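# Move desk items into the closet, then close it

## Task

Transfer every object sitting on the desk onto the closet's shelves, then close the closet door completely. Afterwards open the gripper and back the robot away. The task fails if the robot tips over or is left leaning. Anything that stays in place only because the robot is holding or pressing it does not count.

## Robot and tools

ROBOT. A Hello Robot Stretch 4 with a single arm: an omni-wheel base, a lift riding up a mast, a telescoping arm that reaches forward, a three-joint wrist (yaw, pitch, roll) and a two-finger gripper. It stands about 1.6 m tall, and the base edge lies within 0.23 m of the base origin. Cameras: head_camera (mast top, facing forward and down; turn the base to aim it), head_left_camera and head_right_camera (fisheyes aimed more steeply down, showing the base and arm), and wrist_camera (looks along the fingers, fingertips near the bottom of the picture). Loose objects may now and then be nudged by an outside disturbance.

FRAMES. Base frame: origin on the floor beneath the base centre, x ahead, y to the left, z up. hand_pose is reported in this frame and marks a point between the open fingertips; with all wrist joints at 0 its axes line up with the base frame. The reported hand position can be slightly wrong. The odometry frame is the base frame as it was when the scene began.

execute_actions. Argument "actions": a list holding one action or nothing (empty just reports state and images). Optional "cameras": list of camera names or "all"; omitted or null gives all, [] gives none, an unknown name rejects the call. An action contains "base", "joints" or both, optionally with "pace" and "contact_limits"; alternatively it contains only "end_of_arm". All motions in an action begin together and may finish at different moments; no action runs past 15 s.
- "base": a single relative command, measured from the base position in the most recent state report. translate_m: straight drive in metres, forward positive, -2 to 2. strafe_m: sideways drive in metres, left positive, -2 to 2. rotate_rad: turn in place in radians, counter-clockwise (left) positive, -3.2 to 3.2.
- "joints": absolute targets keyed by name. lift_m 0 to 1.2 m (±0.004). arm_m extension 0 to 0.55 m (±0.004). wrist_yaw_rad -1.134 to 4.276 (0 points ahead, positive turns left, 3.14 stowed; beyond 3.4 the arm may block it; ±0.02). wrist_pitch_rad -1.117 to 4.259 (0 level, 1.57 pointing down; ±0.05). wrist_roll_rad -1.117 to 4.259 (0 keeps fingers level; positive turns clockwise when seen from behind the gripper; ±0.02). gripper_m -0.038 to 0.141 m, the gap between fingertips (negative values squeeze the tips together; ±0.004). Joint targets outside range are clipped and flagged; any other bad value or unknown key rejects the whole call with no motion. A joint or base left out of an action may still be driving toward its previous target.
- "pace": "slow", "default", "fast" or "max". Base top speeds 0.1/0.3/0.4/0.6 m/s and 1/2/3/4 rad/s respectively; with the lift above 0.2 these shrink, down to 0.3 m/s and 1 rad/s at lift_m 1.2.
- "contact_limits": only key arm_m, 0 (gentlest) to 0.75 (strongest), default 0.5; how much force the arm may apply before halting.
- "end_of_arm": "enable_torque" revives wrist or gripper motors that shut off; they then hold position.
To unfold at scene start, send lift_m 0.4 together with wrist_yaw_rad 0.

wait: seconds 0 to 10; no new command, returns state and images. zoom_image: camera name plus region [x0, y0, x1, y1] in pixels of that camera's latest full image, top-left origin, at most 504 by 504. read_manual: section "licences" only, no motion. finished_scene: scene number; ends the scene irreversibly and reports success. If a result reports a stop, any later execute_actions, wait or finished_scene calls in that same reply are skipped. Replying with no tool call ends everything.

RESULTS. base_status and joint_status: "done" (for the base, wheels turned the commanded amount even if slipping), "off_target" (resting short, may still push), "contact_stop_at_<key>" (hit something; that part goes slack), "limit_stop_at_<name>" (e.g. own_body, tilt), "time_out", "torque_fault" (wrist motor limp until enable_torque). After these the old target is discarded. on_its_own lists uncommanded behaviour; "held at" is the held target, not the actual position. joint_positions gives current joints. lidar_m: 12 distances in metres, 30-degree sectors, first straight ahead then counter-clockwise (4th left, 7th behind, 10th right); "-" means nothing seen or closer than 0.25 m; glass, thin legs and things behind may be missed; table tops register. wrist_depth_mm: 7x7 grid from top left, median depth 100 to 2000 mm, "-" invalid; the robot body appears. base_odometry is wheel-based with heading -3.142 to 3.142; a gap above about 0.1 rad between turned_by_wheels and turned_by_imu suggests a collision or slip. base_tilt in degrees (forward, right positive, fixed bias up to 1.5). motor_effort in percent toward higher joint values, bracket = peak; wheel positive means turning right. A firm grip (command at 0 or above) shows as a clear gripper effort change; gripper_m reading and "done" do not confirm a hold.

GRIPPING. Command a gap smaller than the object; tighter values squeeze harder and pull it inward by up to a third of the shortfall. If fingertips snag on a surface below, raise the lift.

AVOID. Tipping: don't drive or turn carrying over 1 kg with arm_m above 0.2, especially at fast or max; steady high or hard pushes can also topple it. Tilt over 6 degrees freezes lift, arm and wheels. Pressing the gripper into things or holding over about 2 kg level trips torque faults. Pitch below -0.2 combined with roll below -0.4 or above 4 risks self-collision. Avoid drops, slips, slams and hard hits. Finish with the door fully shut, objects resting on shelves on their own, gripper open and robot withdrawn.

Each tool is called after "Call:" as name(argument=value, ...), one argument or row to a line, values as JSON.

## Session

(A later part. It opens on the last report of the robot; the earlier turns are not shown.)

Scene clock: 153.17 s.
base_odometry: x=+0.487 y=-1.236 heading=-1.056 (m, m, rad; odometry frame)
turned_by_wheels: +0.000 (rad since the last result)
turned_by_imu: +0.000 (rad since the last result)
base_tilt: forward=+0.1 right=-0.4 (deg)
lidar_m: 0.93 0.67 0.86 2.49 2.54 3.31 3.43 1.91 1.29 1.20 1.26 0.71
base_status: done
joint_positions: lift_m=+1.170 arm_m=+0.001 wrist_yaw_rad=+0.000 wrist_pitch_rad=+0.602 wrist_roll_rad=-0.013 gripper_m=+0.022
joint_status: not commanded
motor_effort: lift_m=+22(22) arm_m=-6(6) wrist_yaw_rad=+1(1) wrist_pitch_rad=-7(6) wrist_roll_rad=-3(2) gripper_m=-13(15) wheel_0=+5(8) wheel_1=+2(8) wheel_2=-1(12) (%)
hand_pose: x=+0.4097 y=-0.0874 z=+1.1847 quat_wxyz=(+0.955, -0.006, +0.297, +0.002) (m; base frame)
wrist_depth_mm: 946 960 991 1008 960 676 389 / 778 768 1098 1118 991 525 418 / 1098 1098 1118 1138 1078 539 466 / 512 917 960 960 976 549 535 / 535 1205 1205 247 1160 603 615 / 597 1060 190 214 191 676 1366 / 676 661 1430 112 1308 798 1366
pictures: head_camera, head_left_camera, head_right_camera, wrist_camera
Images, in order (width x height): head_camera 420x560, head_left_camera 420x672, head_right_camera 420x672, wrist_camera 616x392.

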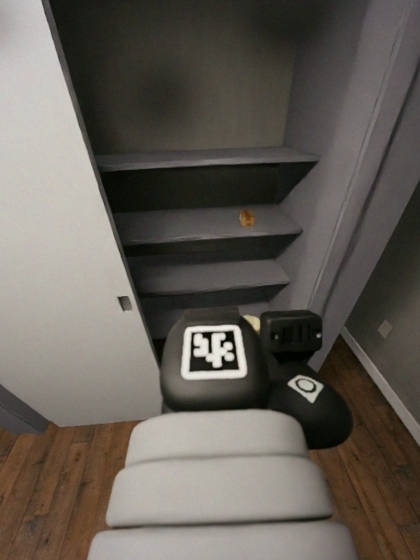

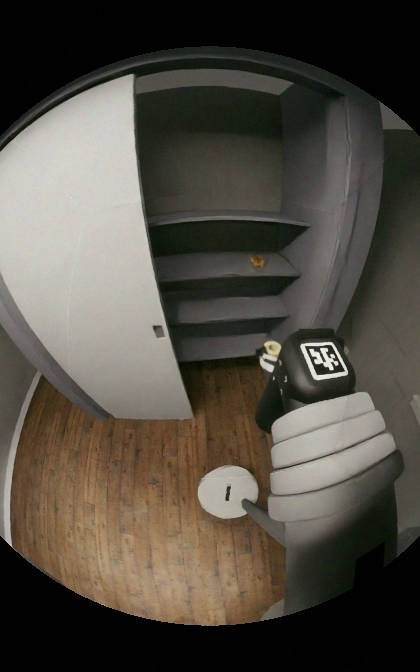

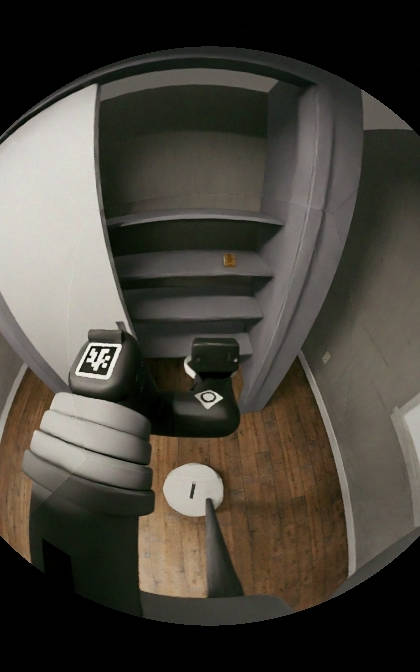

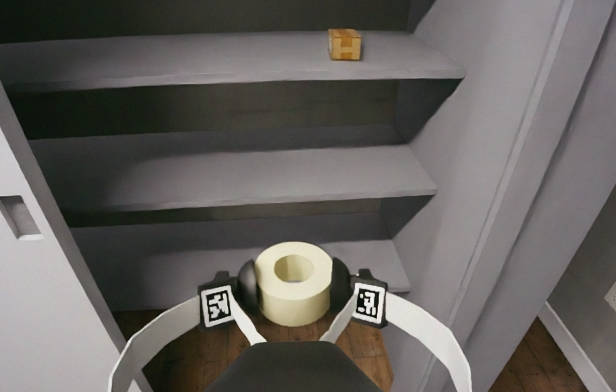

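Call:
execute_actions(
  actions=[
    {"base":{"strafe_m":0.05},"joints":{"lift_m":1.176}},
  ],
  cameras=[],
)

Call:
execute_actions(
  actions=[
    {"base":{"translate_m":0.30},"joints":{"arm_m":0.1}},
  ],
  cameras=["head_camera","wrist_camera"],
)

Scene clock: 157.83 s.
base_odometry: x=+0.531 y=-1.211 heading=-1.056 (m, m, rad; odometry frame)
turned_by_wheels: +0.000 (rad since the last result)
turned_by_imu: +0.000 (rad since the last result)
base_tilt: forward=+0.1 right=-0.4 (deg)
lidar_m: 0.93 0.63 0.84 2.43 2.50 3.26 3.52 1.97 1.36 1.23 1.36 0.75
base_status: done
joint_positions: lift_m=+1.176 arm_m=+0.001 wrist_yaw_rad=+0.000 wrist_pitch_rad=+0.602 wrist_roll_rad=-0.013 gripper_m=+0.022
joint_status: all done
motor_effort: lift_m=+23(24) arm_m=-6(6) wrist_yaw_rad=+0(0) wrist_pitch_rad=-7(6) wrist_roll_rad=-2(3) gripper_m=-15(14) wheel_0=-2(11) wheel_1=+2(10) wheel_2=+0(8) (%)
hand_pose: x=+0.4097 y=-0.0874 z=+1.1906 quat_wxyz=(+0.955, -0.006, +0.297, +0.002) (m; base frame)
wrist_depth_mm: 976 976 991 1025 1008 750 445 / 699 798 778 1138 1098 750 449 / 433 1138 1138 1138 1118 778 466 / 466 931 931 976 976 634 517 / 517 1205 1255 247 1255 627 603 / 580 640 190 214 191 691 741 / 668 654 1397 112 1336 788 1397
pictures: none
No camera images: the call's "cameras" was empty. Leave "cameras" out to get every camera's image.

Scene clock: 160.30 s.
base_odometry: x=+0.678 y=-1.472 heading=-1.056 (m, m, rad; odometry frame)
turned_by_wheels: +0.000 (rad since the last result)
turned_by_imu: -0.002 (rad since the last result)
base_tilt: forward=+0.1 right=-0.5 (deg)
lidar_m: 0.61 0.39 0.44 1.08 2.50 3.29 3.73 1.95 1.32 1.25 0.53 0.58
base_status: done
joint_positions: lift_m=+1.176 arm_m=+0.099 wrist_yaw_rad=+0.000 wrist_pitch_rad=+0.602 wrist_roll_rad=-0.013 gripper_m=+0.022
joint_status: all done
motor_effort: lift_m=+23(23) arm_m=+6(7) wrist_yaw_rad=+1(1) wrist_pitch_rad=-7(6) wrist_roll_rad=-2(3) gripper_m=-14(14) wheel_0=+4(8) wheel_1=+3(9) wheel_2=-1(10) (%)
hand_pose: x=+0.5077 y=-0.0874 z=+1.1906 quat_wxyz=(+0.955, -0.006, +0.297, +0.002) (m; base frame)
wrist_depth_mm: 627 640 661 676 691 691 525 / 661 676 654 668 676 634 525 / 477 477 477 480 459 484 484 / 392 392 410 407 820 654 504 / 723 741 732 247 732 715 539 / 615 621 190 214 191 627 544 / 559 544 569 112 917 699 554
pictures: head_camera, wrist_camera
Images, in order (width x height): head_camera 420x560, wrist_camera 616x392.

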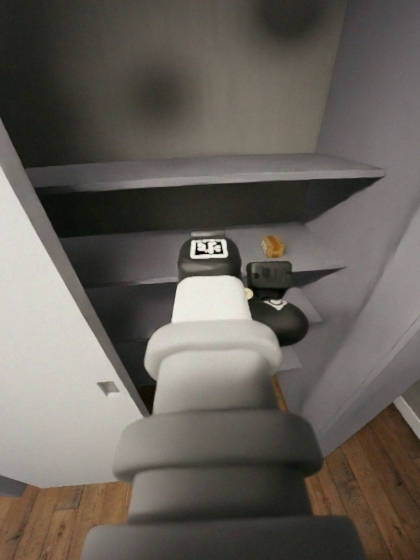

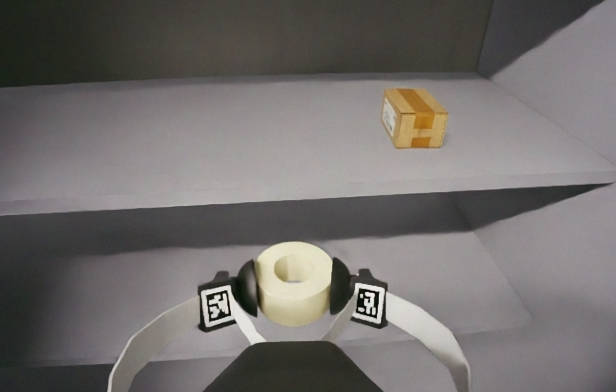

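Call:
execute_actions(
  actions=[
    {"joints":{"arm_m":0.39}},
  ],
  cameras=["wrist_camera"],
)

Call:
execute_actions(
  actions=[
    {"joints":{"lift_m":1.153},"pace":"slow"},
  ],
  cameras=["wrist_camera"],
)

Scene clock: 162.53 s.
base_odometry: x=+0.678 y=-1.472 heading=-1.056 (m, m, rad; odometry frame)
turned_by_wheels: +0.000 (rad since the last result)
turned_by_imu: +0.000 (rad since the last result)
base_tilt: forward=+0.2 right=-0.5 (deg)
lidar_m: 0.64 0.38 0.44 1.08 2.51 3.31 3.74 1.96 1.33 1.23 0.53 0.55
base_status: not commanded
joint_positions: lift_m=+1.176 arm_m=+0.389 wrist_yaw_rad=+0.000 wrist_pitch_rad=+0.602 wrist_roll_rad=-0.013 gripper_m=+0.022
joint_status: all done
motor_effort: lift_m=+23(23) arm_m=+6(5) wrist_yaw_rad=+0(1) wrist_pitch_rad=-7(8) wrist_roll_rad=-3(2) gripper_m=-14(14) wheel_0=+4(3) wheel_1=+3(3) wheel_2=-1(1) (%)
hand_pose: x=+0.7976 y=-0.0874 z=+1.1906 quat_wxyz=(+0.955, -0.006, +0.296, +0.002) (m; base frame)
wrist_depth_mm: 382 392 402 407 418 430 439 / 413 424 436 449 459 466 473 / 442 452 459 473 477 488 462 / 373 373 373 375 375 375 377 / 304 307 306 247 307 255 243 / 258 258 189 213 191 238 204 / 224 217 232 111 227 220 220
pictures: wrist_camera
Images, in order (width x height): wrist_camera 616x392.

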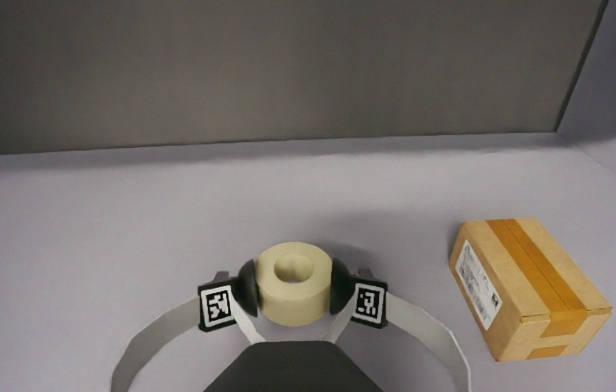

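Scene clock: 163.50 s.
base_odometry: x=+0.678 y=-1.472 heading=-1.056 (m, m, rad; odometry frame)
turned_by_wheels: +0.000 (rad since the last result)
turned_by_imu: +0.000 (rad since the last result)
base_tilt: forward=+0.2 right=-0.5 (deg)
lidar_m: 0.63 0.39 0.46 1.06 2.53 3.27 3.72 1.94 1.34 1.23 0.54 0.57
base_status: not commanded
joint_positions: lift_m=+1.153 arm_m=+0.389 wrist_yaw_rad=+0.000 wrist_pitch_rad=+0.602 wrist_roll_rad=-0.013 gripper_m=+0.022
joint_status: all done
motor_effort: lift_m=+18(21) arm_m=+6(6) wrist_yaw_rad=+1(0) wrist_pitch_rad=-6(7) wrist_roll_rad=-2(2) gripper_m=-14(15) wheel_0=+4(4) wheel_1=+3(3) wheel_2=-1(1) (%)
hand_pose: x=+0.7976 y=-0.0874 z=+1.1681 quat_wxyz=(+0.955, -0.006, +0.296, +0.002) (m; base frame)
wrist_depth_mm: 382 392 402 410 421 433 436 / 413 424 436 445 455 469 473 / 430 427 424 430 430 433 439 / 332 336 332 338 338 322 330 / 271 274 276 246 279 240 207 / 231 231 190 214 191 224 190 / 202 195 208 112 204 202 206
pictures: wrist_camera
Images, in order (width x height): wrist_camera 616x392.

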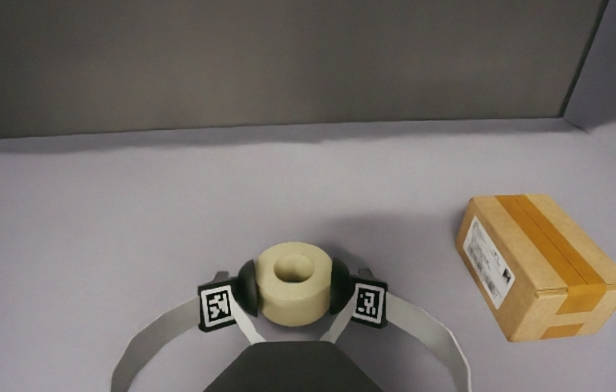

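Call:
execute_actions(
  actions=[
    {"joints":{"lift_m":1.150},"pace":"slow"},
  ],
  cameras=[],
)

Call:
execute_actions(
  actions=[
    {"joints":{"gripper_m":0.085}},
  ],
  cameras=["wrist_camera"],
)

Scene clock: 164.17 s.
base_odometry: x=+0.678 y=-1.472 heading=-1.056 (m, m, rad; odometry frame)
turned_by_wheels: +0.000 (rad since the last result)
turned_by_imu: +0.000 (rad since the last result)
base_tilt: forward=+0.1 right=-0.5 (deg)
lidar_m: 0.63 0.37 0.44 1.10 2.50 3.28 3.68 1.95 1.33 1.24 0.54 0.57
base_status: not commanded
joint_positions: lift_m=+1.150 arm_m=+0.389 wrist_yaw_rad=+0.000 wrist_pitch_rad=+0.602 wrist_roll_rad=-0.013 gripper_m=+0.022
joint_status: all done
motor_effort: lift_m=+17(17) arm_m=+6(6) wrist_yaw_rad=+0(0) wrist_pitch_rad=-6(8) wrist_roll_rad=-2(3) gripper_m=-14(15) wheel_0=+3(3) wheel_1=+3(3) wheel_2=-1(0) (%)
hand_pose: x=+0.7976 y=-0.0874 z=+1.1651 quat_wxyz=(+0.955, -0.006, +0.296, +0.002) (m; base frame)
wrist_depth_mm: 384 392 399 413 418 430 439 / 418 424 436 442 459 469 477 / 421 421 421 424 424 427 433 / 327 329 329 332 332 320 338 / 268 271 272 249 274 239 203 / 227 229 190 213 190 224 190 / 199 193 205 112 200 200 202
pictures: none
No camera images: the call's "cameras" was empty. Leave "cameras" out to get every camera's image.

Scene clock: 165.60 s.
base_odometry: x=+0.678 y=-1.472 heading=-1.056 (m, m, rad; odometry frame)
turned_by_wheels: +0.000 (rad since the last result)
turned_by_imu: +0.000 (rad since the last result)
base_tilt: forward=+0.1 right=-0.5 (deg)
lidar_m: 0.62 0.34 0.45 1.09 2.53 3.25 3.70 1.98 1.34 1.24 0.53 0.57
base_status: not commanded
joint_positions: lift_m=+1.150 arm_m=+0.389 wrist_yaw_rad=+0.000 wrist_pitch_rad=+0.598 wrist_roll_rad=-0.013 gripper_m=+0.085
joint_status: all done
motor_effort: lift_m=+17(17) arm_m=+6(6) wrist_yaw_rad=+1(1) wrist_pitch_rad=+5(5) wrist_roll_rad=-2(3) gripper_m=+0(15) wheel_0=+3(4) wheel_1=+3(3) wheel_2=-1(1) (%)
hand_pose: x=+0.7983 y=-0.0874 z=+1.1661 quat_wxyz=(+0.956, -0.006, +0.294, +0.002) (m; base frame)
wrist_depth_mm: 379 392 402 407 421 430 436 / 415 427 430 445 455 469 477 / 433 433 430 433 433 439 442 / 336 336 338 340 340 340 342 / 272 274 278 268 279 238 208 / 230 232 201 219 200 224 188 / 202 200 208 112 204 203 204
pictures: wrist_camera
Images, in order (width x height): wrist_camera 616x392.

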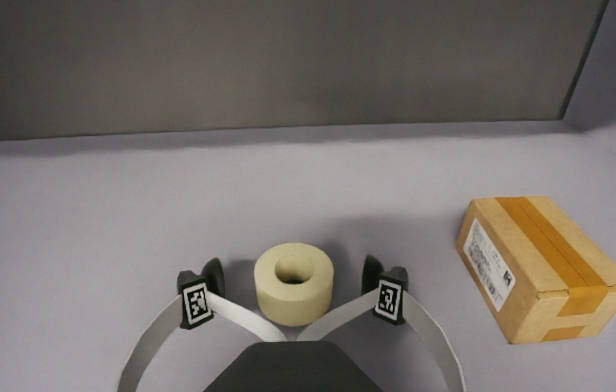

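Call:
execute_actions(
  actions=[
    {"joints":{"lift_m":1.19}},
  ],
  cameras=["wrist_camera"],
)

Call:
execute_actions(
  actions=[
    {"joints":{"arm_m":0.0},"base":{"translate_m":-0.35},"pace":"fast"},
  ],
  cameras=["head_camera","wrist_camera"],
)

Scene clock: 166.87 s.
base_odometry: x=+0.678 y=-1.472 heading=-1.056 (m, m, rad; odometry frame)
turned_by_wheels: +0.000 (rad since the last result)
turned_by_imu: +0.000 (rad since the last result)
base_tilt: forward=+0.2 right=-0.5 (deg)
lidar_m: 0.62 0.37 0.44 1.08 2.51 3.27 3.71 1.96 1.34 1.25 0.52 0.56
base_status: not commanded
joint_positions: lift_m=+1.190 arm_m=+0.389 wrist_yaw_rad=+0.000 wrist_pitch_rad=+0.601 wrist_roll_rad=-0.013 gripper_m=+0.085
joint_status: all done
motor_effort: lift_m=+23(24) arm_m=+6(6) wrist_yaw_rad=+1(0) wrist_pitch_rad=-5(6) wrist_roll_rad=-3(3) gripper_m=-2(1) wheel_0=+4(4) wheel_1=+3(3) wheel_2=-1(1) (%)
hand_pose: x=+0.7977 y=-0.0874 z=+1.2048 quat_wxyz=(+0.955, -0.006, +0.296, +0.002) (m; base frame)
wrist_depth_mm: 384 394 402 407 418 433 436 / 415 421 433 445 459 473 477 / 452 459 473 480 484 500 484 / 392 399 399 399 399 404 404 / 322 327 327 329 329 270 324 / 273 274 213 260 200 238 218 / 239 238 246 111 242 225 224
pictures: wrist_camera
Images, in order (width x height): wrist_camera 616x392.

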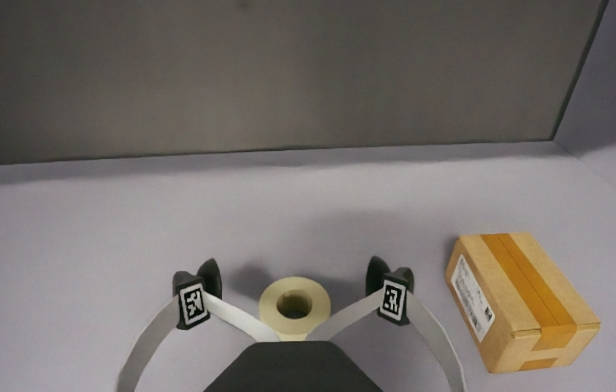

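Scene clock: 169.50 s.
base_odometry: x=+0.506 y=-1.168 heading=-1.056 (m, m, rad; odometry frame)
turned_by_wheels: +0.000 (rad since the last result)
turned_by_imu: +0.002 (rad since the last result)
base_tilt: forward=+0.1 right=-0.5 (deg)
lidar_m: 0.99 0.68 0.94 2.41 2.47 3.24 3.44 1.98 1.36 1.26 1.35 0.81
base_status: done
joint_positions: lift_m=+1.190 arm_m=+0.001 wrist_yaw_rad=+0.000 wrist_pitch_rad=+0.602 wrist_roll_rad=-0.013 gripper_m=+0.085
joint_status: all done
motor_effort: lift_m=+23(23) arm_m=-6(7) wrist_yaw_rad=+2(0) wrist_pitch_rad=-8(6) wrist_roll_rad=-2(2) gripper_m=-1(1) wheel_0=-3(8) wheel_1=-2(7) wheel_2=+2(11) (%)
hand_pose: x=+0.4097 y=-0.0875 z=+1.2046 quat_wxyz=(+0.955, -0.006, +0.296, +0.002) (m; base frame)
wrist_depth_mm: 946 1008 1042 1060 1060 750 455 / 439 842 831 1160 1098 768 477 / 469 1160 1160 1160 1118 621 521 / 517 960 1008 1008 1160 634 597 / 574 1182 1281 1281 1255 683 691 / 654 676 212 1576 200 768 1430 / 750 759 1464 112 1336 891 1397
pictures: head_camera, wrist_camera
Images, in order (width x height): head_camera 420x560, wrist_camera 616x392.

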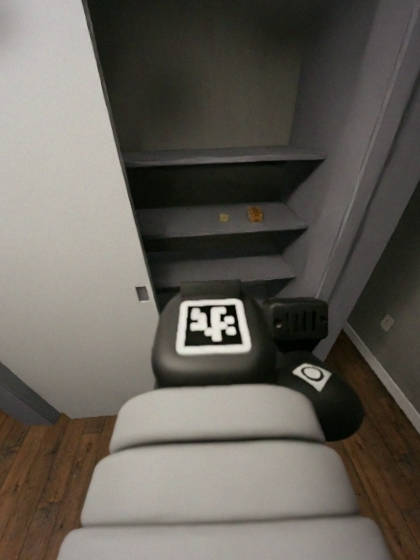

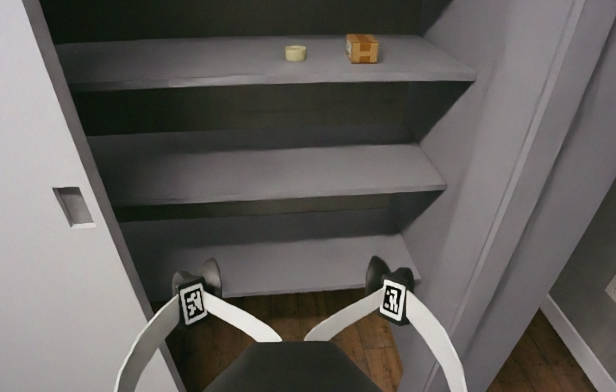

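Call:
execute_actions(
  actions=[
    {"base":{"rotate_rad":3.145},"joints":{"lift_m":1.08,"gripper_m":0.12},"pace":"fast"},
  ],
)

Scene clock: 174.03 s.
base_odometry: x=+0.506 y=-1.168 heading=+2.088 (m, m, rad; odometry frame)
turned_by_wheels: +3.144 (rad since the last result)
turned_by_imu: +3.146 (rad since the last result)
base_tilt: forward=+0.2 right=-0.4 (deg)
lidar_m: 2.51 2.02 1.35 1.25 1.32 0.81 0.98 0.70 0.92 2.40 2.45 3.22
base_status: done
joint_positions: lift_m=+1.080 arm_m=+0.001 wrist_yaw_rad=+0.000 wrist_pitch_rad=+0.602 wrist_roll_rad=-0.013 gripper_m=+0.120
joint_status: all done
motor_effort: lift_m=+18(21) arm_m=-6(6) wrist_yaw_rad=+1(1) wrist_pitch_rad=-4(6) wrist_roll_rad=-3(2) gripper_m=+0(1) wheel_0=-4(7) wheel_1=-3(8) wheel_2=-3(9) (%)
hand_pose: x=+0.4097 y=-0.0875 z=+1.0950 quat_wxyz=(+0.955, -0.006, +0.296, +0.002) (m; base frame)
wrist_depth_mm: - - - - - - - / - - - - - - - / - - - - - - - / - - - - - - - / 1756 1756 1808 1808 1756 1756 1756 / 1464 1430 1397 1499 216 1499 1499 / 1308 1255 1336 112 1308 1281 1308
pictures: head_camera, head_left_camera, head_right_camera, wrist_camera
Images, in order (width x height): head_camera 420x560, head_left_camera 420x672, head_right_camera 420x672, wrist_camera 616x392.

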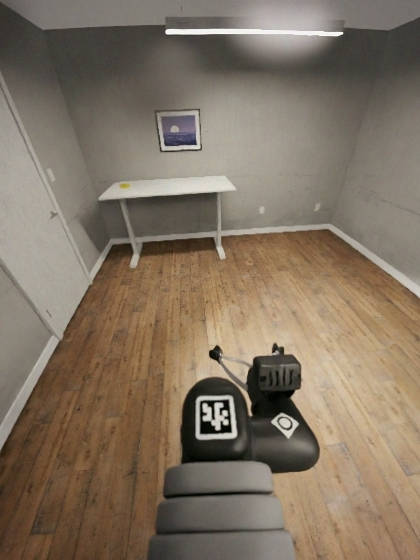

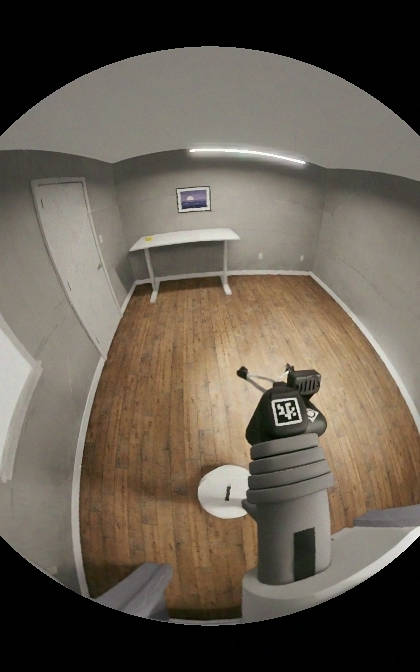

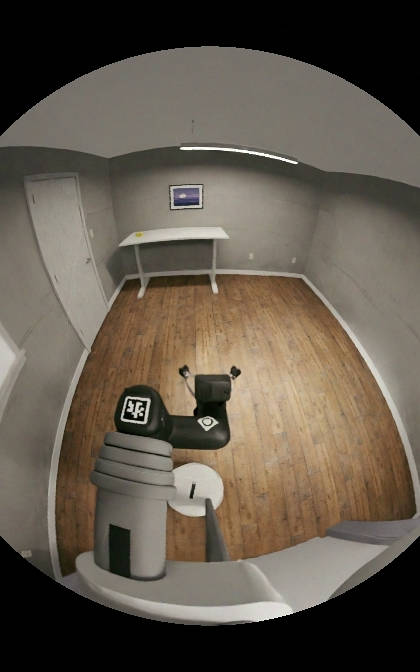

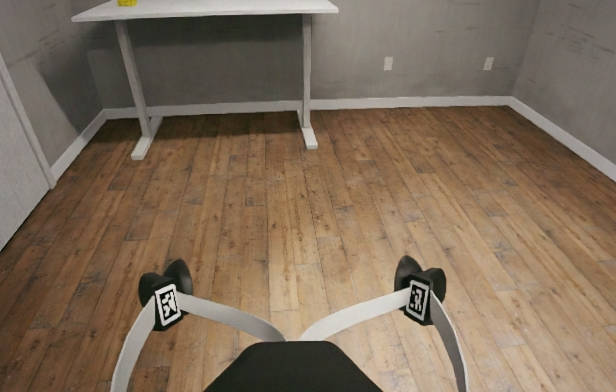

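Call:
execute_actions(
  actions=[
    {"base":{"translate_m":1.65},"pace":"fast"},
  ],
  cameras=[],
)

Call:
execute_actions(
  actions=[
    {"base":{"strafe_m":0.8},"pace":"fast"},
  ],
)

Scene clock: 180.80 s.
base_odometry: x=-0.310 y=+0.266 heading=+2.088 (m, m, rad; odometry frame)
turned_by_wheels: +0.000 (rad since the last result)
turned_by_imu: -0.009 (rad since the last result)
base_tilt: forward=+0.1 right=-0.5 (deg)
lidar_m: 0.84 0.90 1.17 1.39 1.46 1.88 2.33 2.36 2.42 2.27 2.30 0.98
base_status: done
joint_positions: lift_m=+1.080 arm_m=+0.001 wrist_yaw_rad=+0.000 wrist_pitch_rad=+0.602 wrist_roll_rad=-0.013 gripper_m=+0.120
joint_status: not commanded
motor_effort: lift_m=+18(18) arm_m=-6(6) wrist_yaw_rad=+1(1) wrist_pitch_rad=-6(9) wrist_roll_rad=-3(3) gripper_m=+0(0) wheel_0=+4(8) wheel_1=+4(8) wheel_2=-3(14) (%)
hand_pose: x=+0.4097 y=-0.0874 z=+1.0950 quat_wxyz=(+0.955, -0.006, +0.296, +0.002) (m; base frame)
wrist_depth_mm: 1229 1281 1255 1308 1397 1397 1464 / 960 976 960 960 1499 1576 1576 / 732 732 778 778 1661 1756 1808 / 1618 1661 1756 1708 1808 1921 - / 1661 1756 1808 1661 1756 1756 1756 / 1464 1397 1430 1537 216 1499 1464 / 1281 1281 1336 112 1255 1281 1281
pictures: none
No camera images: the call's "cameras" was empty. Leave "cameras" out to get every camera's image.

Scene clock: 184.50 s.
base_odometry: x=-1.005 y=-0.129 heading=+2.088 (m, m, rad; odometry frame)
turned_by_wheels: +0.000 (rad since the last result)
turned_by_imu: +0.001 (rad since the last result)
base_tilt: forward=+0.2 right=-0.4 (deg)
lidar_m: 0.79 0.81 0.66 0.62 0.63 0.87 1.86 2.52 3.29 3.07 1.33 0.83
base_status: done
joint_positions: lift_m=+1.080 arm_m=+0.001 wrist_yaw_rad=+0.000 wrist_pitch_rad=+0.602 wrist_roll_rad=-0.013 gripper_m=+0.120
joint_status: not commanded
motor_effort: lift_m=+18(18) arm_m=-6(6) wrist_yaw_rad=+1(1) wrist_pitch_rad=-7(8) wrist_roll_rad=-2(2) gripper_m=+0(0) wheel_0=-2(14) wheel_1=-1(12) wheel_2=+0(6) (%)
hand_pose: x=+0.4097 y=-0.0874 z=+1.0950 quat_wxyz=(+0.955, -0.006, +0.296, +0.002) (m; base frame)
wrist_depth_mm: 1160 1205 1255 1255 1281 1308 1336 / 1229 976 904 946 976 991 1008 / 1060 699 691 691 741 750 809 / 1182 1576 1618 1661 1756 1863 1863 / 1205 1661 1661 1708 1756 1756 1756 / 1205 1397 1366 1464 216 1499 1499 / 1182 1281 1308 112 1281 1281 1308
pictures: head_camera, head_left_camera, head_right_camera, wrist_camera
Images, in order (width x height): head_camera 420x560, head_left_camera 420x672, head_right_camera 420x672, wrist_camera 616x392.

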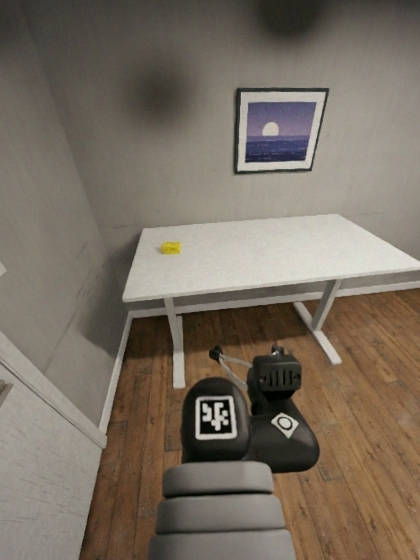

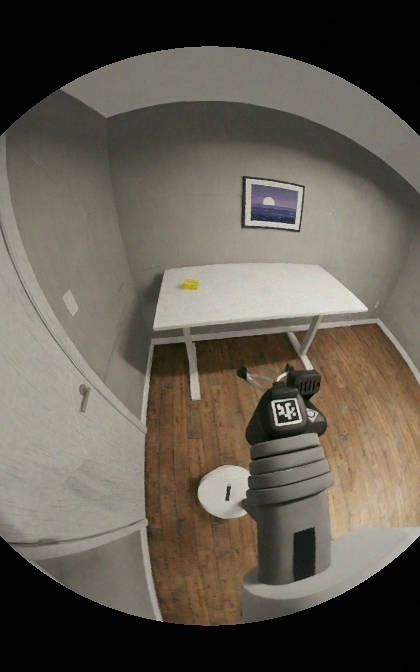

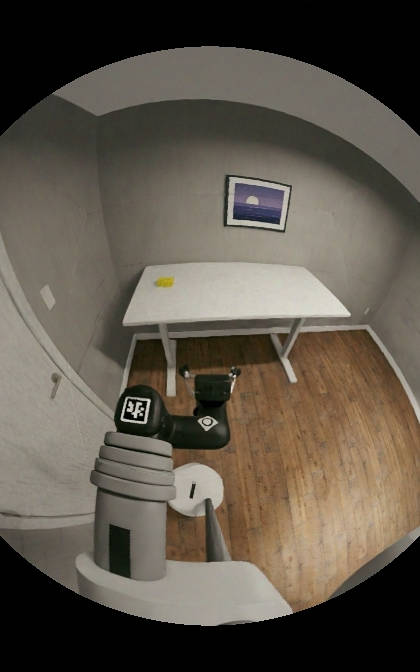

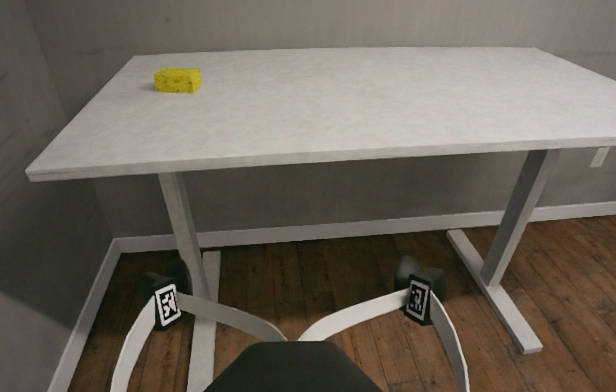

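Call:
execute_actions(
  actions=[
    {"base":{"strafe_m":0.28},"joints":{"gripper_m":0.14}},
  ],
  cameras=[],
)

Call:
execute_actions(
  actions=[
    {"base":{"translate_m":0.28},"joints":{"arm_m":0.15}},
  ],
)

Scene clock: 187.43 s.
base_odometry: x=-1.248 y=-0.268 heading=+2.088 (m, m, rad; odometry frame)
turned_by_wheels: +0.000 (rad since the last result)
turned_by_imu: +0.000 (rad since the last result)
base_tilt: forward=+0.2 right=-0.4 (deg)
lidar_m: 0.76 0.46 0.34 0.33 0.33 0.43 1.09 2.44 3.18 3.33 1.25 0.83
base_status: done
joint_positions: lift_m=+1.080 arm_m=+0.001 wrist_yaw_rad=+0.000 wrist_pitch_rad=+0.602 wrist_roll_rad=-0.013 gripper_m=+0.140
joint_status: all done
motor_effort: lift_m=+18(18) arm_m=-6(6) wrist_yaw_rad=+1(1) wrist_pitch_rad=-7(6) wrist_roll_rad=-2(3) gripper_m=+1(1) wheel_0=-4(11) wheel_1=+2(12) wheel_2=+0(3) (%)
hand_pose: x=+0.4097 y=-0.0874 z=+1.0950 quat_wxyz=(+0.955, -0.006, +0.296, +0.002) (m; base frame)
wrist_depth_mm: 831 1160 1205 1255 1281 1308 1366 / 820 1255 1025 891 976 991 991 / 788 1308 691 691 707 741 750 / 788 1308 1618 1618 1756 1756 1808 / 768 1138 1708 1756 1708 1708 1576 / 768 209 1397 1464 1430 1464 1464 / 759 1182 1308 112 1281 1308 1308
pictures: none
No camera images: the call's "cameras" was empty. Leave "cameras" out to get every camera's image.

Scene clock: 189.83 s.
base_odometry: x=-1.387 y=-0.025 heading=+2.088 (m, m, rad; odometry frame)
turned_by_wheels: +0.000 (rad since the last result)
turned_by_imu: -0.001 (rad since the last result)
base_tilt: forward=+0.2 right=-0.4 (deg)
lidar_m: 0.48 0.59 0.35 0.32 0.37 0.48 1.18 2.92 3.56 3.32 0.81 0.60
base_status: done
joint_positions: lift_m=+1.080 arm_m=+0.149 wrist_yaw_rad=+0.000 wrist_pitch_rad=+0.602 wrist_roll_rad=-0.013 gripper_m=+0.140
joint_status: all done
motor_effort: lift_m=+19(18) arm_m=+6(8) wrist_yaw_rad=+0(2) wrist_pitch_rad=-7(7) wrist_roll_rad=-2(2) gripper_m=+0(1) wheel_0=+4(10) wheel_1=+2(7) wheel_2=-1(12) (%)
hand_pose: x=+0.5577 y=-0.0874 z=+1.0950 quat_wxyz=(+0.955, -0.006, +0.296, +0.002) (m; base frame)
wrist_depth_mm: 798 809 842 854 891 904 931 / 842 878 891 904 931 960 976 / 866 976 676 699 699 707 699 / 842 1025 539 544 544 544 549 / 842 462 445 449 449 445 449 / 831 210 366 377 357 366 377 / 788 324 336 112 327 327 330
pictures: head_camera, head_left_camera, head_right_camera, wrist_camera
Images, in order (width x height): head_camera 420x560, head_left_camera 420x672, head_right_camera 420x672, wrist_camera 616x392.

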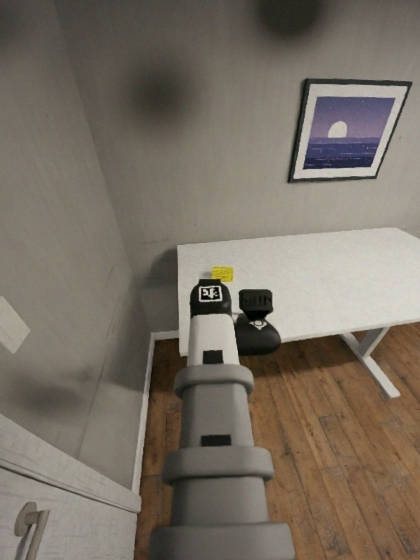

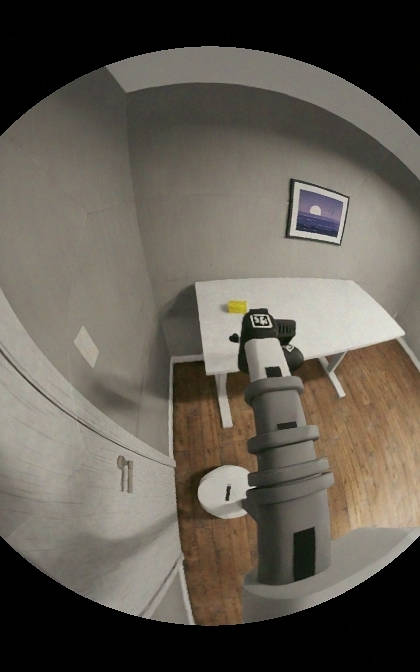

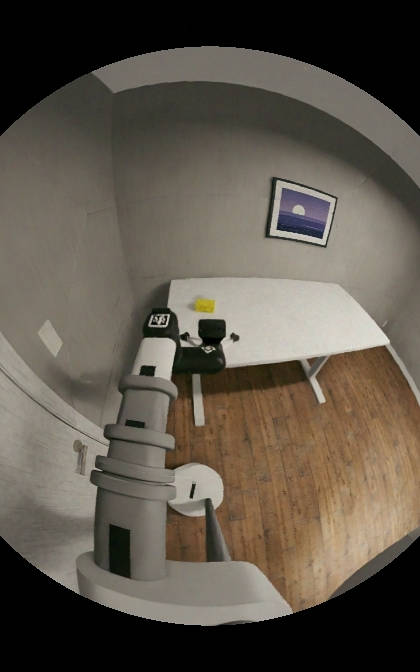

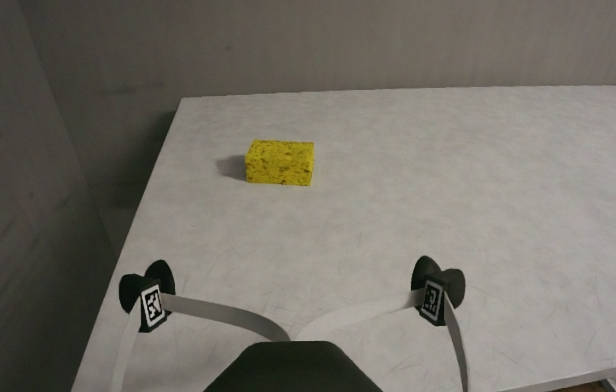

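Call:
execute_actions(
  actions=[
    {"base":{"strafe_m":0.021},"joints":{"arm_m":0.40,"lift_m":1.04}},
  ],
  cameras=["wrist_camera"],
)

Scene clock: 191.97 s.
base_odometry: x=-1.405 y=-0.035 heading=+2.088 (m, m, rad; odometry frame)
turned_by_wheels: +0.000 (rad since the last result)
turned_by_imu: +0.000 (rad since the last result)
base_tilt: forward=+0.2 right=-0.4 (deg)
lidar_m: 0.47 0.57 0.35 0.31 0.34 0.45 1.13 2.91 3.58 3.34 0.77 0.59
base_status: done
joint_positions: lift_m=+1.040 arm_m=+0.399 wrist_yaw_rad=+0.000 wrist_pitch_rad=+0.602 wrist_roll_rad=-0.013 gripper_m=+0.140
joint_status: all done
motor_effort: lift_m=+17(17) arm_m=+6(7) wrist_yaw_rad=+0(2) wrist_pitch_rad=-7(7) wrist_roll_rad=-3(3) gripper_m=-1(1) wheel_0=-1(10) wheel_1=+2(9) wheel_2=+0(1) (%)
hand_pose: x=+0.8077 y=-0.0874 z=+1.0551 quat_wxyz=(+0.955, -0.006, +0.296, +0.002) (m; base frame)
wrist_depth_mm: 580 603 621 627 647 676 691 / 621 654 668 683 715 732 741 / 691 683 597 603 603 609 609 / 759 492 469 473 473 477 477 / 809 387 373 327 387 389 392 / 750 211 309 330 310 320 329 / 291 282 294 112 287 285 290
pictures: wrist_camera
Images, in order (width x height): wrist_camera 616x392.

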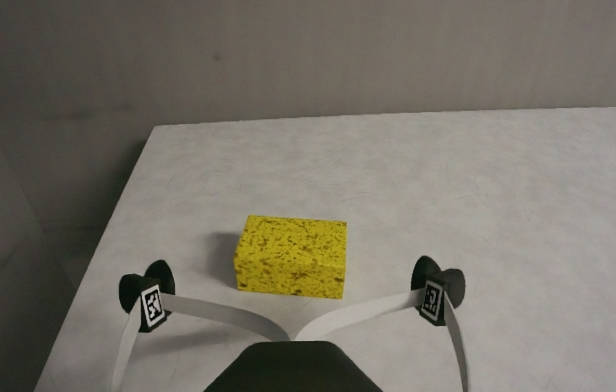

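Call:
execute_actions(
  actions=[
    {"joints":{"arm_m":0.49}},
  ],
  cameras=[],
)

Call:
execute_actions(
  actions=[
    {"joints":{"lift_m":0.962}},
  ],
  cameras=["wrist_camera"],
)

Scene clock: 193.50 s.
base_odometry: x=-1.405 y=-0.035 heading=+2.088 (m, m, rad; odometry frame)
turned_by_wheels: +0.000 (rad since the last result)
turned_by_imu: +0.000 (rad since the last result)
base_tilt: forward=+0.1 right=-0.4 (deg)
lidar_m: 0.47 0.55 0.33 0.33 0.34 0.47 1.15 2.90 3.58 3.34 0.79 0.58
base_status: not commanded
joint_positions: lift_m=+1.040 arm_m=+0.489 wrist_yaw_rad=+0.000 wrist_pitch_rad=+0.602 wrist_roll_rad=-0.013 gripper_m=+0.140
joint_status: all done
motor_effort: lift_m=+18(17) arm_m=+6(6) wrist_yaw_rad=+0(2) wrist_pitch_rad=-8(7) wrist_roll_rad=-2(3) gripper_m=+1(1) wheel_0=-1(1) wheel_1=+2(2) wheel_2=+0(0) (%)
hand_pose: x=+0.8977 y=-0.0874 z=+1.0551 quat_wxyz=(+0.955, -0.006, +0.296, +0.002) (m; base frame)
wrist_depth_mm: 508 525 539 554 564 591 609 / 549 569 585 597 621 634 661 / 597 609 615 603 603 609 615 / 661 492 473 469 473 473 480 / 732 384 389 389 392 389 389 / 741 211 285 276 312 322 330 / 287 283 277 112 286 285 291
pictures: none
No camera images: the call's "cameras" was empty. Leave "cameras" out to get every camera's image.

Scene clock: 194.80 s.
base_odometry: x=-1.405 y=-0.035 heading=+2.088 (m, m, rad; odometry frame)
turned_by_wheels: +0.000 (rad since the last result)
turned_by_imu: +0.000 (rad since the last result)
base_tilt: forward=+0.1 right=-0.4 (deg)
lidar_m: 0.49 0.57 0.32 0.31 0.34 0.49 1.13 2.94 3.59 3.34 0.82 0.56
base_status: not commanded
joint_positions: lift_m=+0.962 arm_m=+0.489 wrist_yaw_rad=+0.000 wrist_pitch_rad=+0.602 wrist_roll_rad=-0.013 gripper_m=+0.140
joint_status: all done
motor_effort: lift_m=+18(17) arm_m=+6(6) wrist_yaw_rad=+1(0) wrist_pitch_rad=-6(7) wrist_roll_rad=-3(2) gripper_m=+0(1) wheel_0=-1(1) wheel_1=+2(2) wheel_2=+0(0) (%)
hand_pose: x=+0.8977 y=-0.0874 z=+0.9771 quat_wxyz=(+0.955, -0.006, +0.296, +0.002) (m; base frame)
wrist_depth_mm: 508 521 539 554 564 580 609 / 544 564 574 585 597 603 627 / 597 433 430 433 433 442 449 / 640 336 340 340 342 343 343 / 274 276 224 217 271 279 282 / 234 210 207 200 202 229 237 / 204 204 211 112 205 204 206
pictures: wrist_camera
Images, in order (width x height): wrist_camera 616x392.

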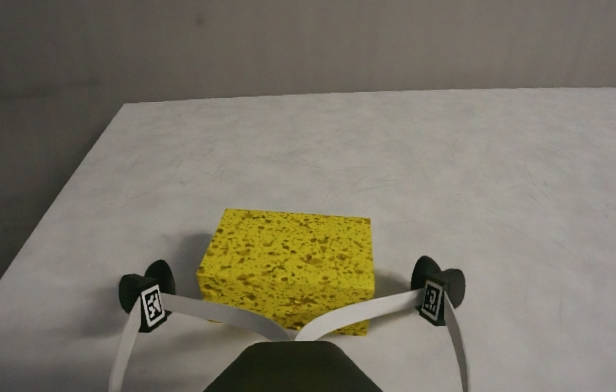

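Call:
execute_actions(
  actions=[
    {"joints":{"lift_m":0.957},"pace":"slow"},
  ],
  cameras=[],
)

Call:
execute_actions(
  actions=[
    {"joints":{"gripper_m":0.075}},
  ],
  cameras=["wrist_camera"],
)

Scene clock: 195.70 s.
base_odometry: x=-1.405 y=-0.035 heading=+2.088 (m, m, rad; odometry frame)
turned_by_wheels: +0.000 (rad since the last result)
turned_by_imu: +0.000 (rad since the last result)
base_tilt: forward=+0.2 right=-0.5 (deg)
lidar_m: 0.49 0.59 0.33 0.30 0.36 0.46 1.17 2.92 3.58 3.34 0.81 0.56
base_status: not commanded
joint_positions: lift_m=+0.957 arm_m=+0.489 wrist_yaw_rad=+0.000 wrist_pitch_rad=+0.601 wrist_roll_rad=-0.013 gripper_m=+0.140
joint_status: all done
motor_effort: lift_m=+16(18) arm_m=+6(6) wrist_yaw_rad=+1(0) wrist_pitch_rad=-4(4) wrist_roll_rad=-2(3) gripper_m=-1(0) wheel_0=-1(1) wheel_1=+2(2) wheel_2=+0(0) (%)
hand_pose: x=+0.8977 y=-0.0874 z=+0.9723 quat_wxyz=(+0.955, -0.006, +0.296, +0.002) (m; base frame)
wrist_depth_mm: 508 521 535 554 569 585 591 / 549 559 569 580 591 609 621 / 597 424 421 424 427 430 436 / 627 330 332 334 334 336 338 / 270 271 218 211 264 274 274 / 229 210 206 200 202 225 231 / 199 199 205 111 201 201 203
pictures: none
No camera images: the call's "cameras" was empty. Leave "cameras" out to get every camera's image.

Scene clock: 197.37 s.
base_odometry: x=-1.405 y=-0.035 heading=+2.088 (m, m, rad; odometry frame)
turned_by_wheels: +0.000 (rad since the last result)
turned_by_imu: +0.000 (rad since the last result)
base_tilt: forward=+0.2 right=-0.5 (deg)
lidar_m: 0.49 0.57 0.28 0.31 0.33 0.50 1.15 2.90 3.59 3.35 0.81 0.53
base_status: not commanded
joint_positions: lift_m=+0.957 arm_m=+0.489 wrist_yaw_rad=+0.000 wrist_pitch_rad=+0.599 wrist_roll_rad=-0.013 gripper_m=+0.075
joint_status: all done
motor_effort: lift_m=+17(17) arm_m=+6(6) wrist_yaw_rad=+1(1) wrist_pitch_rad=+2(6) wrist_roll_rad=-2(3) gripper_m=-11(10) wheel_0=-1(1) wheel_1=+2(2) wheel_2=+0(0) (%)
hand_pose: x=+0.8981 y=-0.0874 z=+0.9728 quat_wxyz=(+0.955, -0.006, +0.295, +0.002) (m; base frame)
wrist_depth_mm: 504 521 535 549 564 574 597 / 539 554 580 580 591 609 627 / 597 421 427 427 430 433 439 / 627 334 334 334 334 336 338 / 270 273 216 209 265 276 277 / 229 224 199 201 190 233 233 / 200 199 200 112 202 201 203
pictures: wrist_camera
Images, in order (width x height): wrist_camera 616x392.

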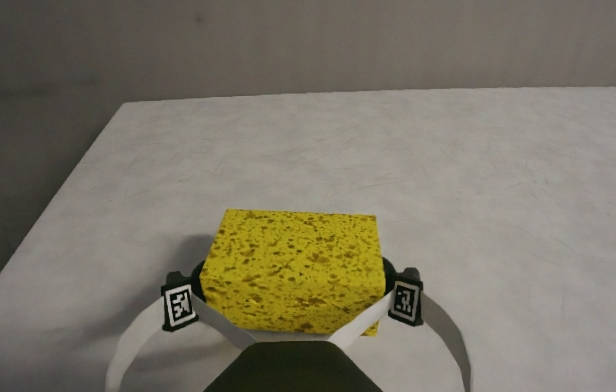

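Call:
execute_actions(
  actions=[
    {"joints":{"gripper_m":0.064,"lift_m":0.957}},
  ],
  cameras=[],
)

Call:
execute_actions(
  actions=[
    {"joints":{"lift_m":1.03}},
  ],
  cameras=["wrist_camera"],
)

Scene clock: 198.27 s.
base_odometry: x=-1.405 y=-0.035 heading=+2.088 (m, m, rad; odometry frame)
turned_by_wheels: +0.000 (rad since the last result)
turned_by_imu: +0.000 (rad since the last result)
base_tilt: forward=+0.1 right=-0.4 (deg)
lidar_m: 0.49 0.60 0.32 0.30 0.36 0.48 1.11 2.94 3.58 3.35 0.80 0.54
base_status: not commanded
joint_positions: lift_m=+0.957 arm_m=+0.489 wrist_yaw_rad=+0.000 wrist_pitch_rad=+0.601 wrist_roll_rad=-0.013 gripper_m=+0.064
joint_status: all done
motor_effort: lift_m=+17(17) arm_m=+6(6) wrist_yaw_rad=+1(0) wrist_pitch_rad=-6(4) wrist_roll_rad=-2(2) gripper_m=-17(17) wheel_0=-1(2) wheel_1=+2(2) wheel_2=+0(0) (%)
hand_pose: x=+0.8977 y=-0.0874 z=+0.9723 quat_wxyz=(+0.955, -0.006, +0.296, +0.002) (m; base frame)
wrist_depth_mm: 508 521 539 549 569 574 597 / 549 554 574 574 591 615 627 / 603 421 424 421 427 430 433 / 627 327 330 334 332 332 332 / 268 271 213 206 265 273 272 / 227 221 195 196 187 231 230 / 198 195 199 111 200 200 202
pictures: none
No camera images: the call's "cameras" was empty. Leave "cameras" out to get every camera's image.

Scene clock: 199.53 s.
base_odometry: x=-1.405 y=-0.035 heading=+2.088 (m, m, rad; odometry frame)
turned_by_wheels: +0.000 (rad since the last result)
turned_by_imu: +0.000 (rad since the last result)
base_tilt: forward=+0.2 right=-0.5 (deg)
lidar_m: 0.47 0.61 0.30 0.30 0.34 0.46 1.11 2.95 3.56 3.34 0.77 0.56
base_status: not commanded
joint_positions: lift_m=+1.030 arm_m=+0.489 wrist_yaw_rad=+0.000 wrist_pitch_rad=+0.602 wrist_roll_rad=-0.013 gripper_m=+0.064
joint_status: all done
motor_effort: lift_m=+23(24) arm_m=+6(6) wrist_yaw_rad=+1(1) wrist_pitch_rad=-6(5) wrist_roll_rad=-3(2) gripper_m=-16(17) wheel_0=-2(1) wheel_1=+2(2) wheel_2=+0(0) (%)
hand_pose: x=+0.8977 y=-0.0874 z=+1.0447 quat_wxyz=(+0.955, -0.006, +0.296, +0.002) (m; base frame)
wrist_depth_mm: 508 521 535 544 569 580 597 / 549 559 585 603 621 640 647 / 597 603 574 574 585 591 591 / 661 473 459 452 455 459 459 / 723 370 214 206 364 377 375 / 521 304 195 196 189 319 315 / 273 267 273 112 276 274 279
pictures: wrist_camera
Images, in order (width x height): wrist_camera 616x392.

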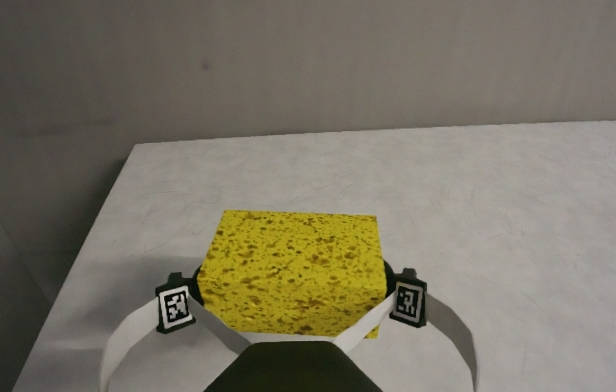

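Call:
execute_actions(
  actions=[
    {"base":{"translate_m":-0.30},"joints":{"arm_m":0.0}},
  ],
  cameras=[],
)

Call:
execute_actions(
  actions=[
    {"base":{"strafe_m":-1.10},"joints":{"lift_m":0.89},"pace":"fast"},
  ],
  cameras=[],
)

Call:
execute_actions(
  actions=[
    {"base":{"rotate_rad":3.14},"pace":"fast"},
  ],
  cameras=["head_camera"],
)

Scene clock: 202.60 s.
base_odometry: x=-1.257 y=-0.296 heading=+2.088 (m, m, rad; odometry frame)
turned_by_wheels: +0.000 (rad since the last result)
turned_by_imu: +0.001 (rad since the last result)
base_tilt: forward=+0.2 right=-0.5 (deg)
lidar_m: 0.78 0.45 0.33 0.28 0.31 0.38 1.05 2.37 3.11 3.38 1.29 0.85
base_status: done
joint_positions: lift_m=+1.030 arm_m=+0.001 wrist_yaw_rad=+0.000 wrist_pitch_rad=+0.602 wrist_roll_rad=-0.013 gripper_m=+0.064
joint_status: all done
motor_effort: lift_m=+23(23) arm_m=-6(7) wrist_yaw_rad=+1(0) wrist_pitch_rad=-6(7) wrist_roll_rad=-2(2) gripper_m=-16(17) wheel_0=-4(7) wheel_1=-4(8) wheel_2=+2(15) (%)
hand_pose: x=+0.4097 y=-0.0875 z=+1.0446 quat_wxyz=(+0.955, -0.006, +0.297, +0.002) (m; base frame)
wrist_depth_mm: 798 1205 1229 1229 1255 1281 1281 / 788 1255 866 798 820 831 854 / 750 1229 1397 661 1576 1537 1661 / 741 1229 1618 1661 1756 1808 1863 / 741 1160 213 207 1618 1708 1618 / 741 891 196 196 188 1464 1464 / 715 1098 1281 112 1229 1229 1255
pictures: none
No camera images: the call's "cameras" was empty. Leave "cameras" out to get every camera's image.

Scene clock: 207.07 s.
base_odometry: x=-0.301 y=+0.248 heading=+2.088 (m, m, rad; odometry frame)
turned_by_wheels: +0.000 (rad since the last result)
turned_by_imu: +0.000 (rad since the last result)
base_tilt: forward=+0.2 right=-0.4 (deg)
lidar_m: 0.90 0.91 1.18 1.41 1.41 1.88 2.28 2.31 2.43 2.28 2.30 0.98
base_status: done
joint_positions: lift_m=+0.890 arm_m=+0.001 wrist_yaw_rad=+0.000 wrist_pitch_rad=+0.602 wrist_roll_rad=-0.013 gripper_m=+0.064
joint_status: all done
motor_effort: lift_m=+18(20) arm_m=-6(6) wrist_yaw_rad=+1(2) wrist_pitch_rad=-6(7) wrist_roll_rad=-3(2) gripper_m=-17(17) wheel_0=+2(11) wheel_1=-2(12) wheel_2=+0(4) (%)
hand_pose: x=+0.4097 y=-0.0874 z=+0.9050 quat_wxyz=(+0.955, -0.006, +0.297, +0.002) (m; base frame)
wrist_depth_mm: 634 654 732 741 820 1464 1464 / 1336 1397 1430 1464 1537 1576 1576 / 1430 1499 1576 1576 1661 1708 1808 / 1618 1708 1708 1708 1808 1863 1808 / 1464 1499 213 206 1464 1499 1464 / 1255 1229 196 196 188 1281 1281 / 1078 1078 1098 112 1098 1118 1118
pictures: none
No camera images: the call's "cameras" was empty. Leave "cameras" out to get every camera's image.

Scene clock: 209.97 s.
base_odometry: x=-0.301 y=+0.248 heading=-1.056 (m, m, rad; odometry frame)
turned_by_wheels: +3.139 (rad since the last result)
turned_by_imu: +3.141 (rad since the last result)
base_tilt: forward=+0.2 right=-0.5 (deg)
lidar_m: 2.28 2.33 2.48 2.29 2.35 1.00 0.89 0.89 1.16 1.40 1.45 1.84
base_status: done
joint_positions: lift_m=+0.890 arm_m=+0.001 wrist_yaw_rad=+0.000 wrist_pitch_rad=+0.602 wrist_roll_rad=-0.013 gripper_m=+0.064
joint_status: not commanded
motor_effort: lift_m=+19(19) arm_m=-6(6) wrist_yaw_rad=+1(0) wrist_pitch_rad=-9(9) wrist_roll_rad=-3(2) gripper_m=-16(17) wheel_0=-5(10) wheel_1=-3(9) wheel_2=-1(9) (%)
hand_pose: x=+0.4097 y=-0.0874 z=+0.9049 quat_wxyz=(+0.955, -0.006, +0.297, +0.002) (m; base frame)
wrist_depth_mm: 1756 1808 1983 - - - 1499 / 1921 1983 - - - - 1537 / - - - - - - 1537 / 1808 1808 1808 1808 1808 1863 1618 / 1499 1537 214 205 1499 1499 1499 / 1255 1229 195 196 188 1308 1255 / 1098 1098 1098 112 1118 1118 1098
pictures: head_camera
Images, in order (width x height): head_camera 420x560.

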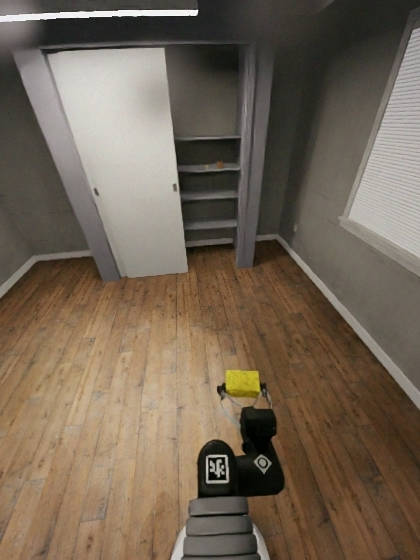

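Call:
execute_actions(
  actions=[
    {"base":{"translate_m":1.63},"pace":"fast"},
  ],
  cameras=["head_camera","wrist_camera"],
)

Scene clock: 215.73 s.
base_odometry: x=+0.502 y=-1.170 heading=-1.055 (m, m, rad; odometry frame)
turned_by_wheels: +0.001 (rad since the last result)
turned_by_imu: -0.009 (rad since the last result)
base_tilt: forward=+0.2 right=-0.5 (deg)
lidar_m: 0.97 0.70 0.90 2.47 2.52 3.21 3.32 2.03 1.31 1.20 1.21 0.77
base_status: done
joint_positions: lift_m=+0.890 arm_m=+0.001 wrist_yaw_rad=+0.000 wrist_pitch_rad=+0.602 wrist_roll_rad=-0.013 gripper_m=+0.064
joint_status: not commanded
motor_effort: lift_m=+19(19) arm_m=-6(6) wrist_yaw_rad=+0(1) wrist_pitch_rad=-7(6) wrist_roll_rad=-2(3) gripper_m=-17(18) wheel_0=+5(8) wheel_1=+4(8) wheel_2=+0(15) (%)
hand_pose: x=+0.4097 y=-0.0874 z=+0.9049 quat_wxyz=(+0.955, -0.006, +0.297, +0.002) (m; base frame)
wrist_depth_mm: 976 1008 1060 1078 976 488 455 / 798 854 854 1182 891 500 508 / 1160 1205 1229 1281 1098 549 564 / 535 1060 1060 1042 1042 609 1255 / 574 1430 213 206 691 691 1366 / 640 654 195 196 188 798 1281 / 741 778 1098 112 960 1078 1118
pictures: head_camera, wrist_camera
Images, in order (width x height): head_camera 420x560, wrist_camera 616x392.

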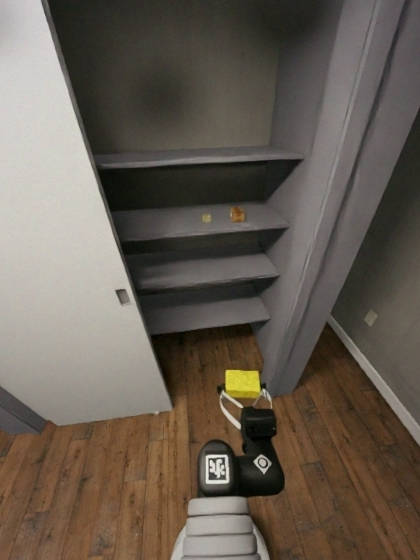

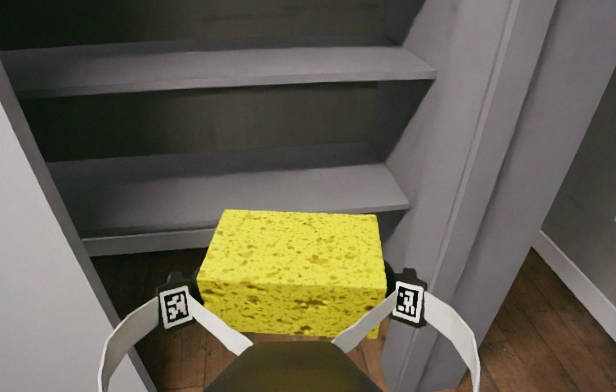

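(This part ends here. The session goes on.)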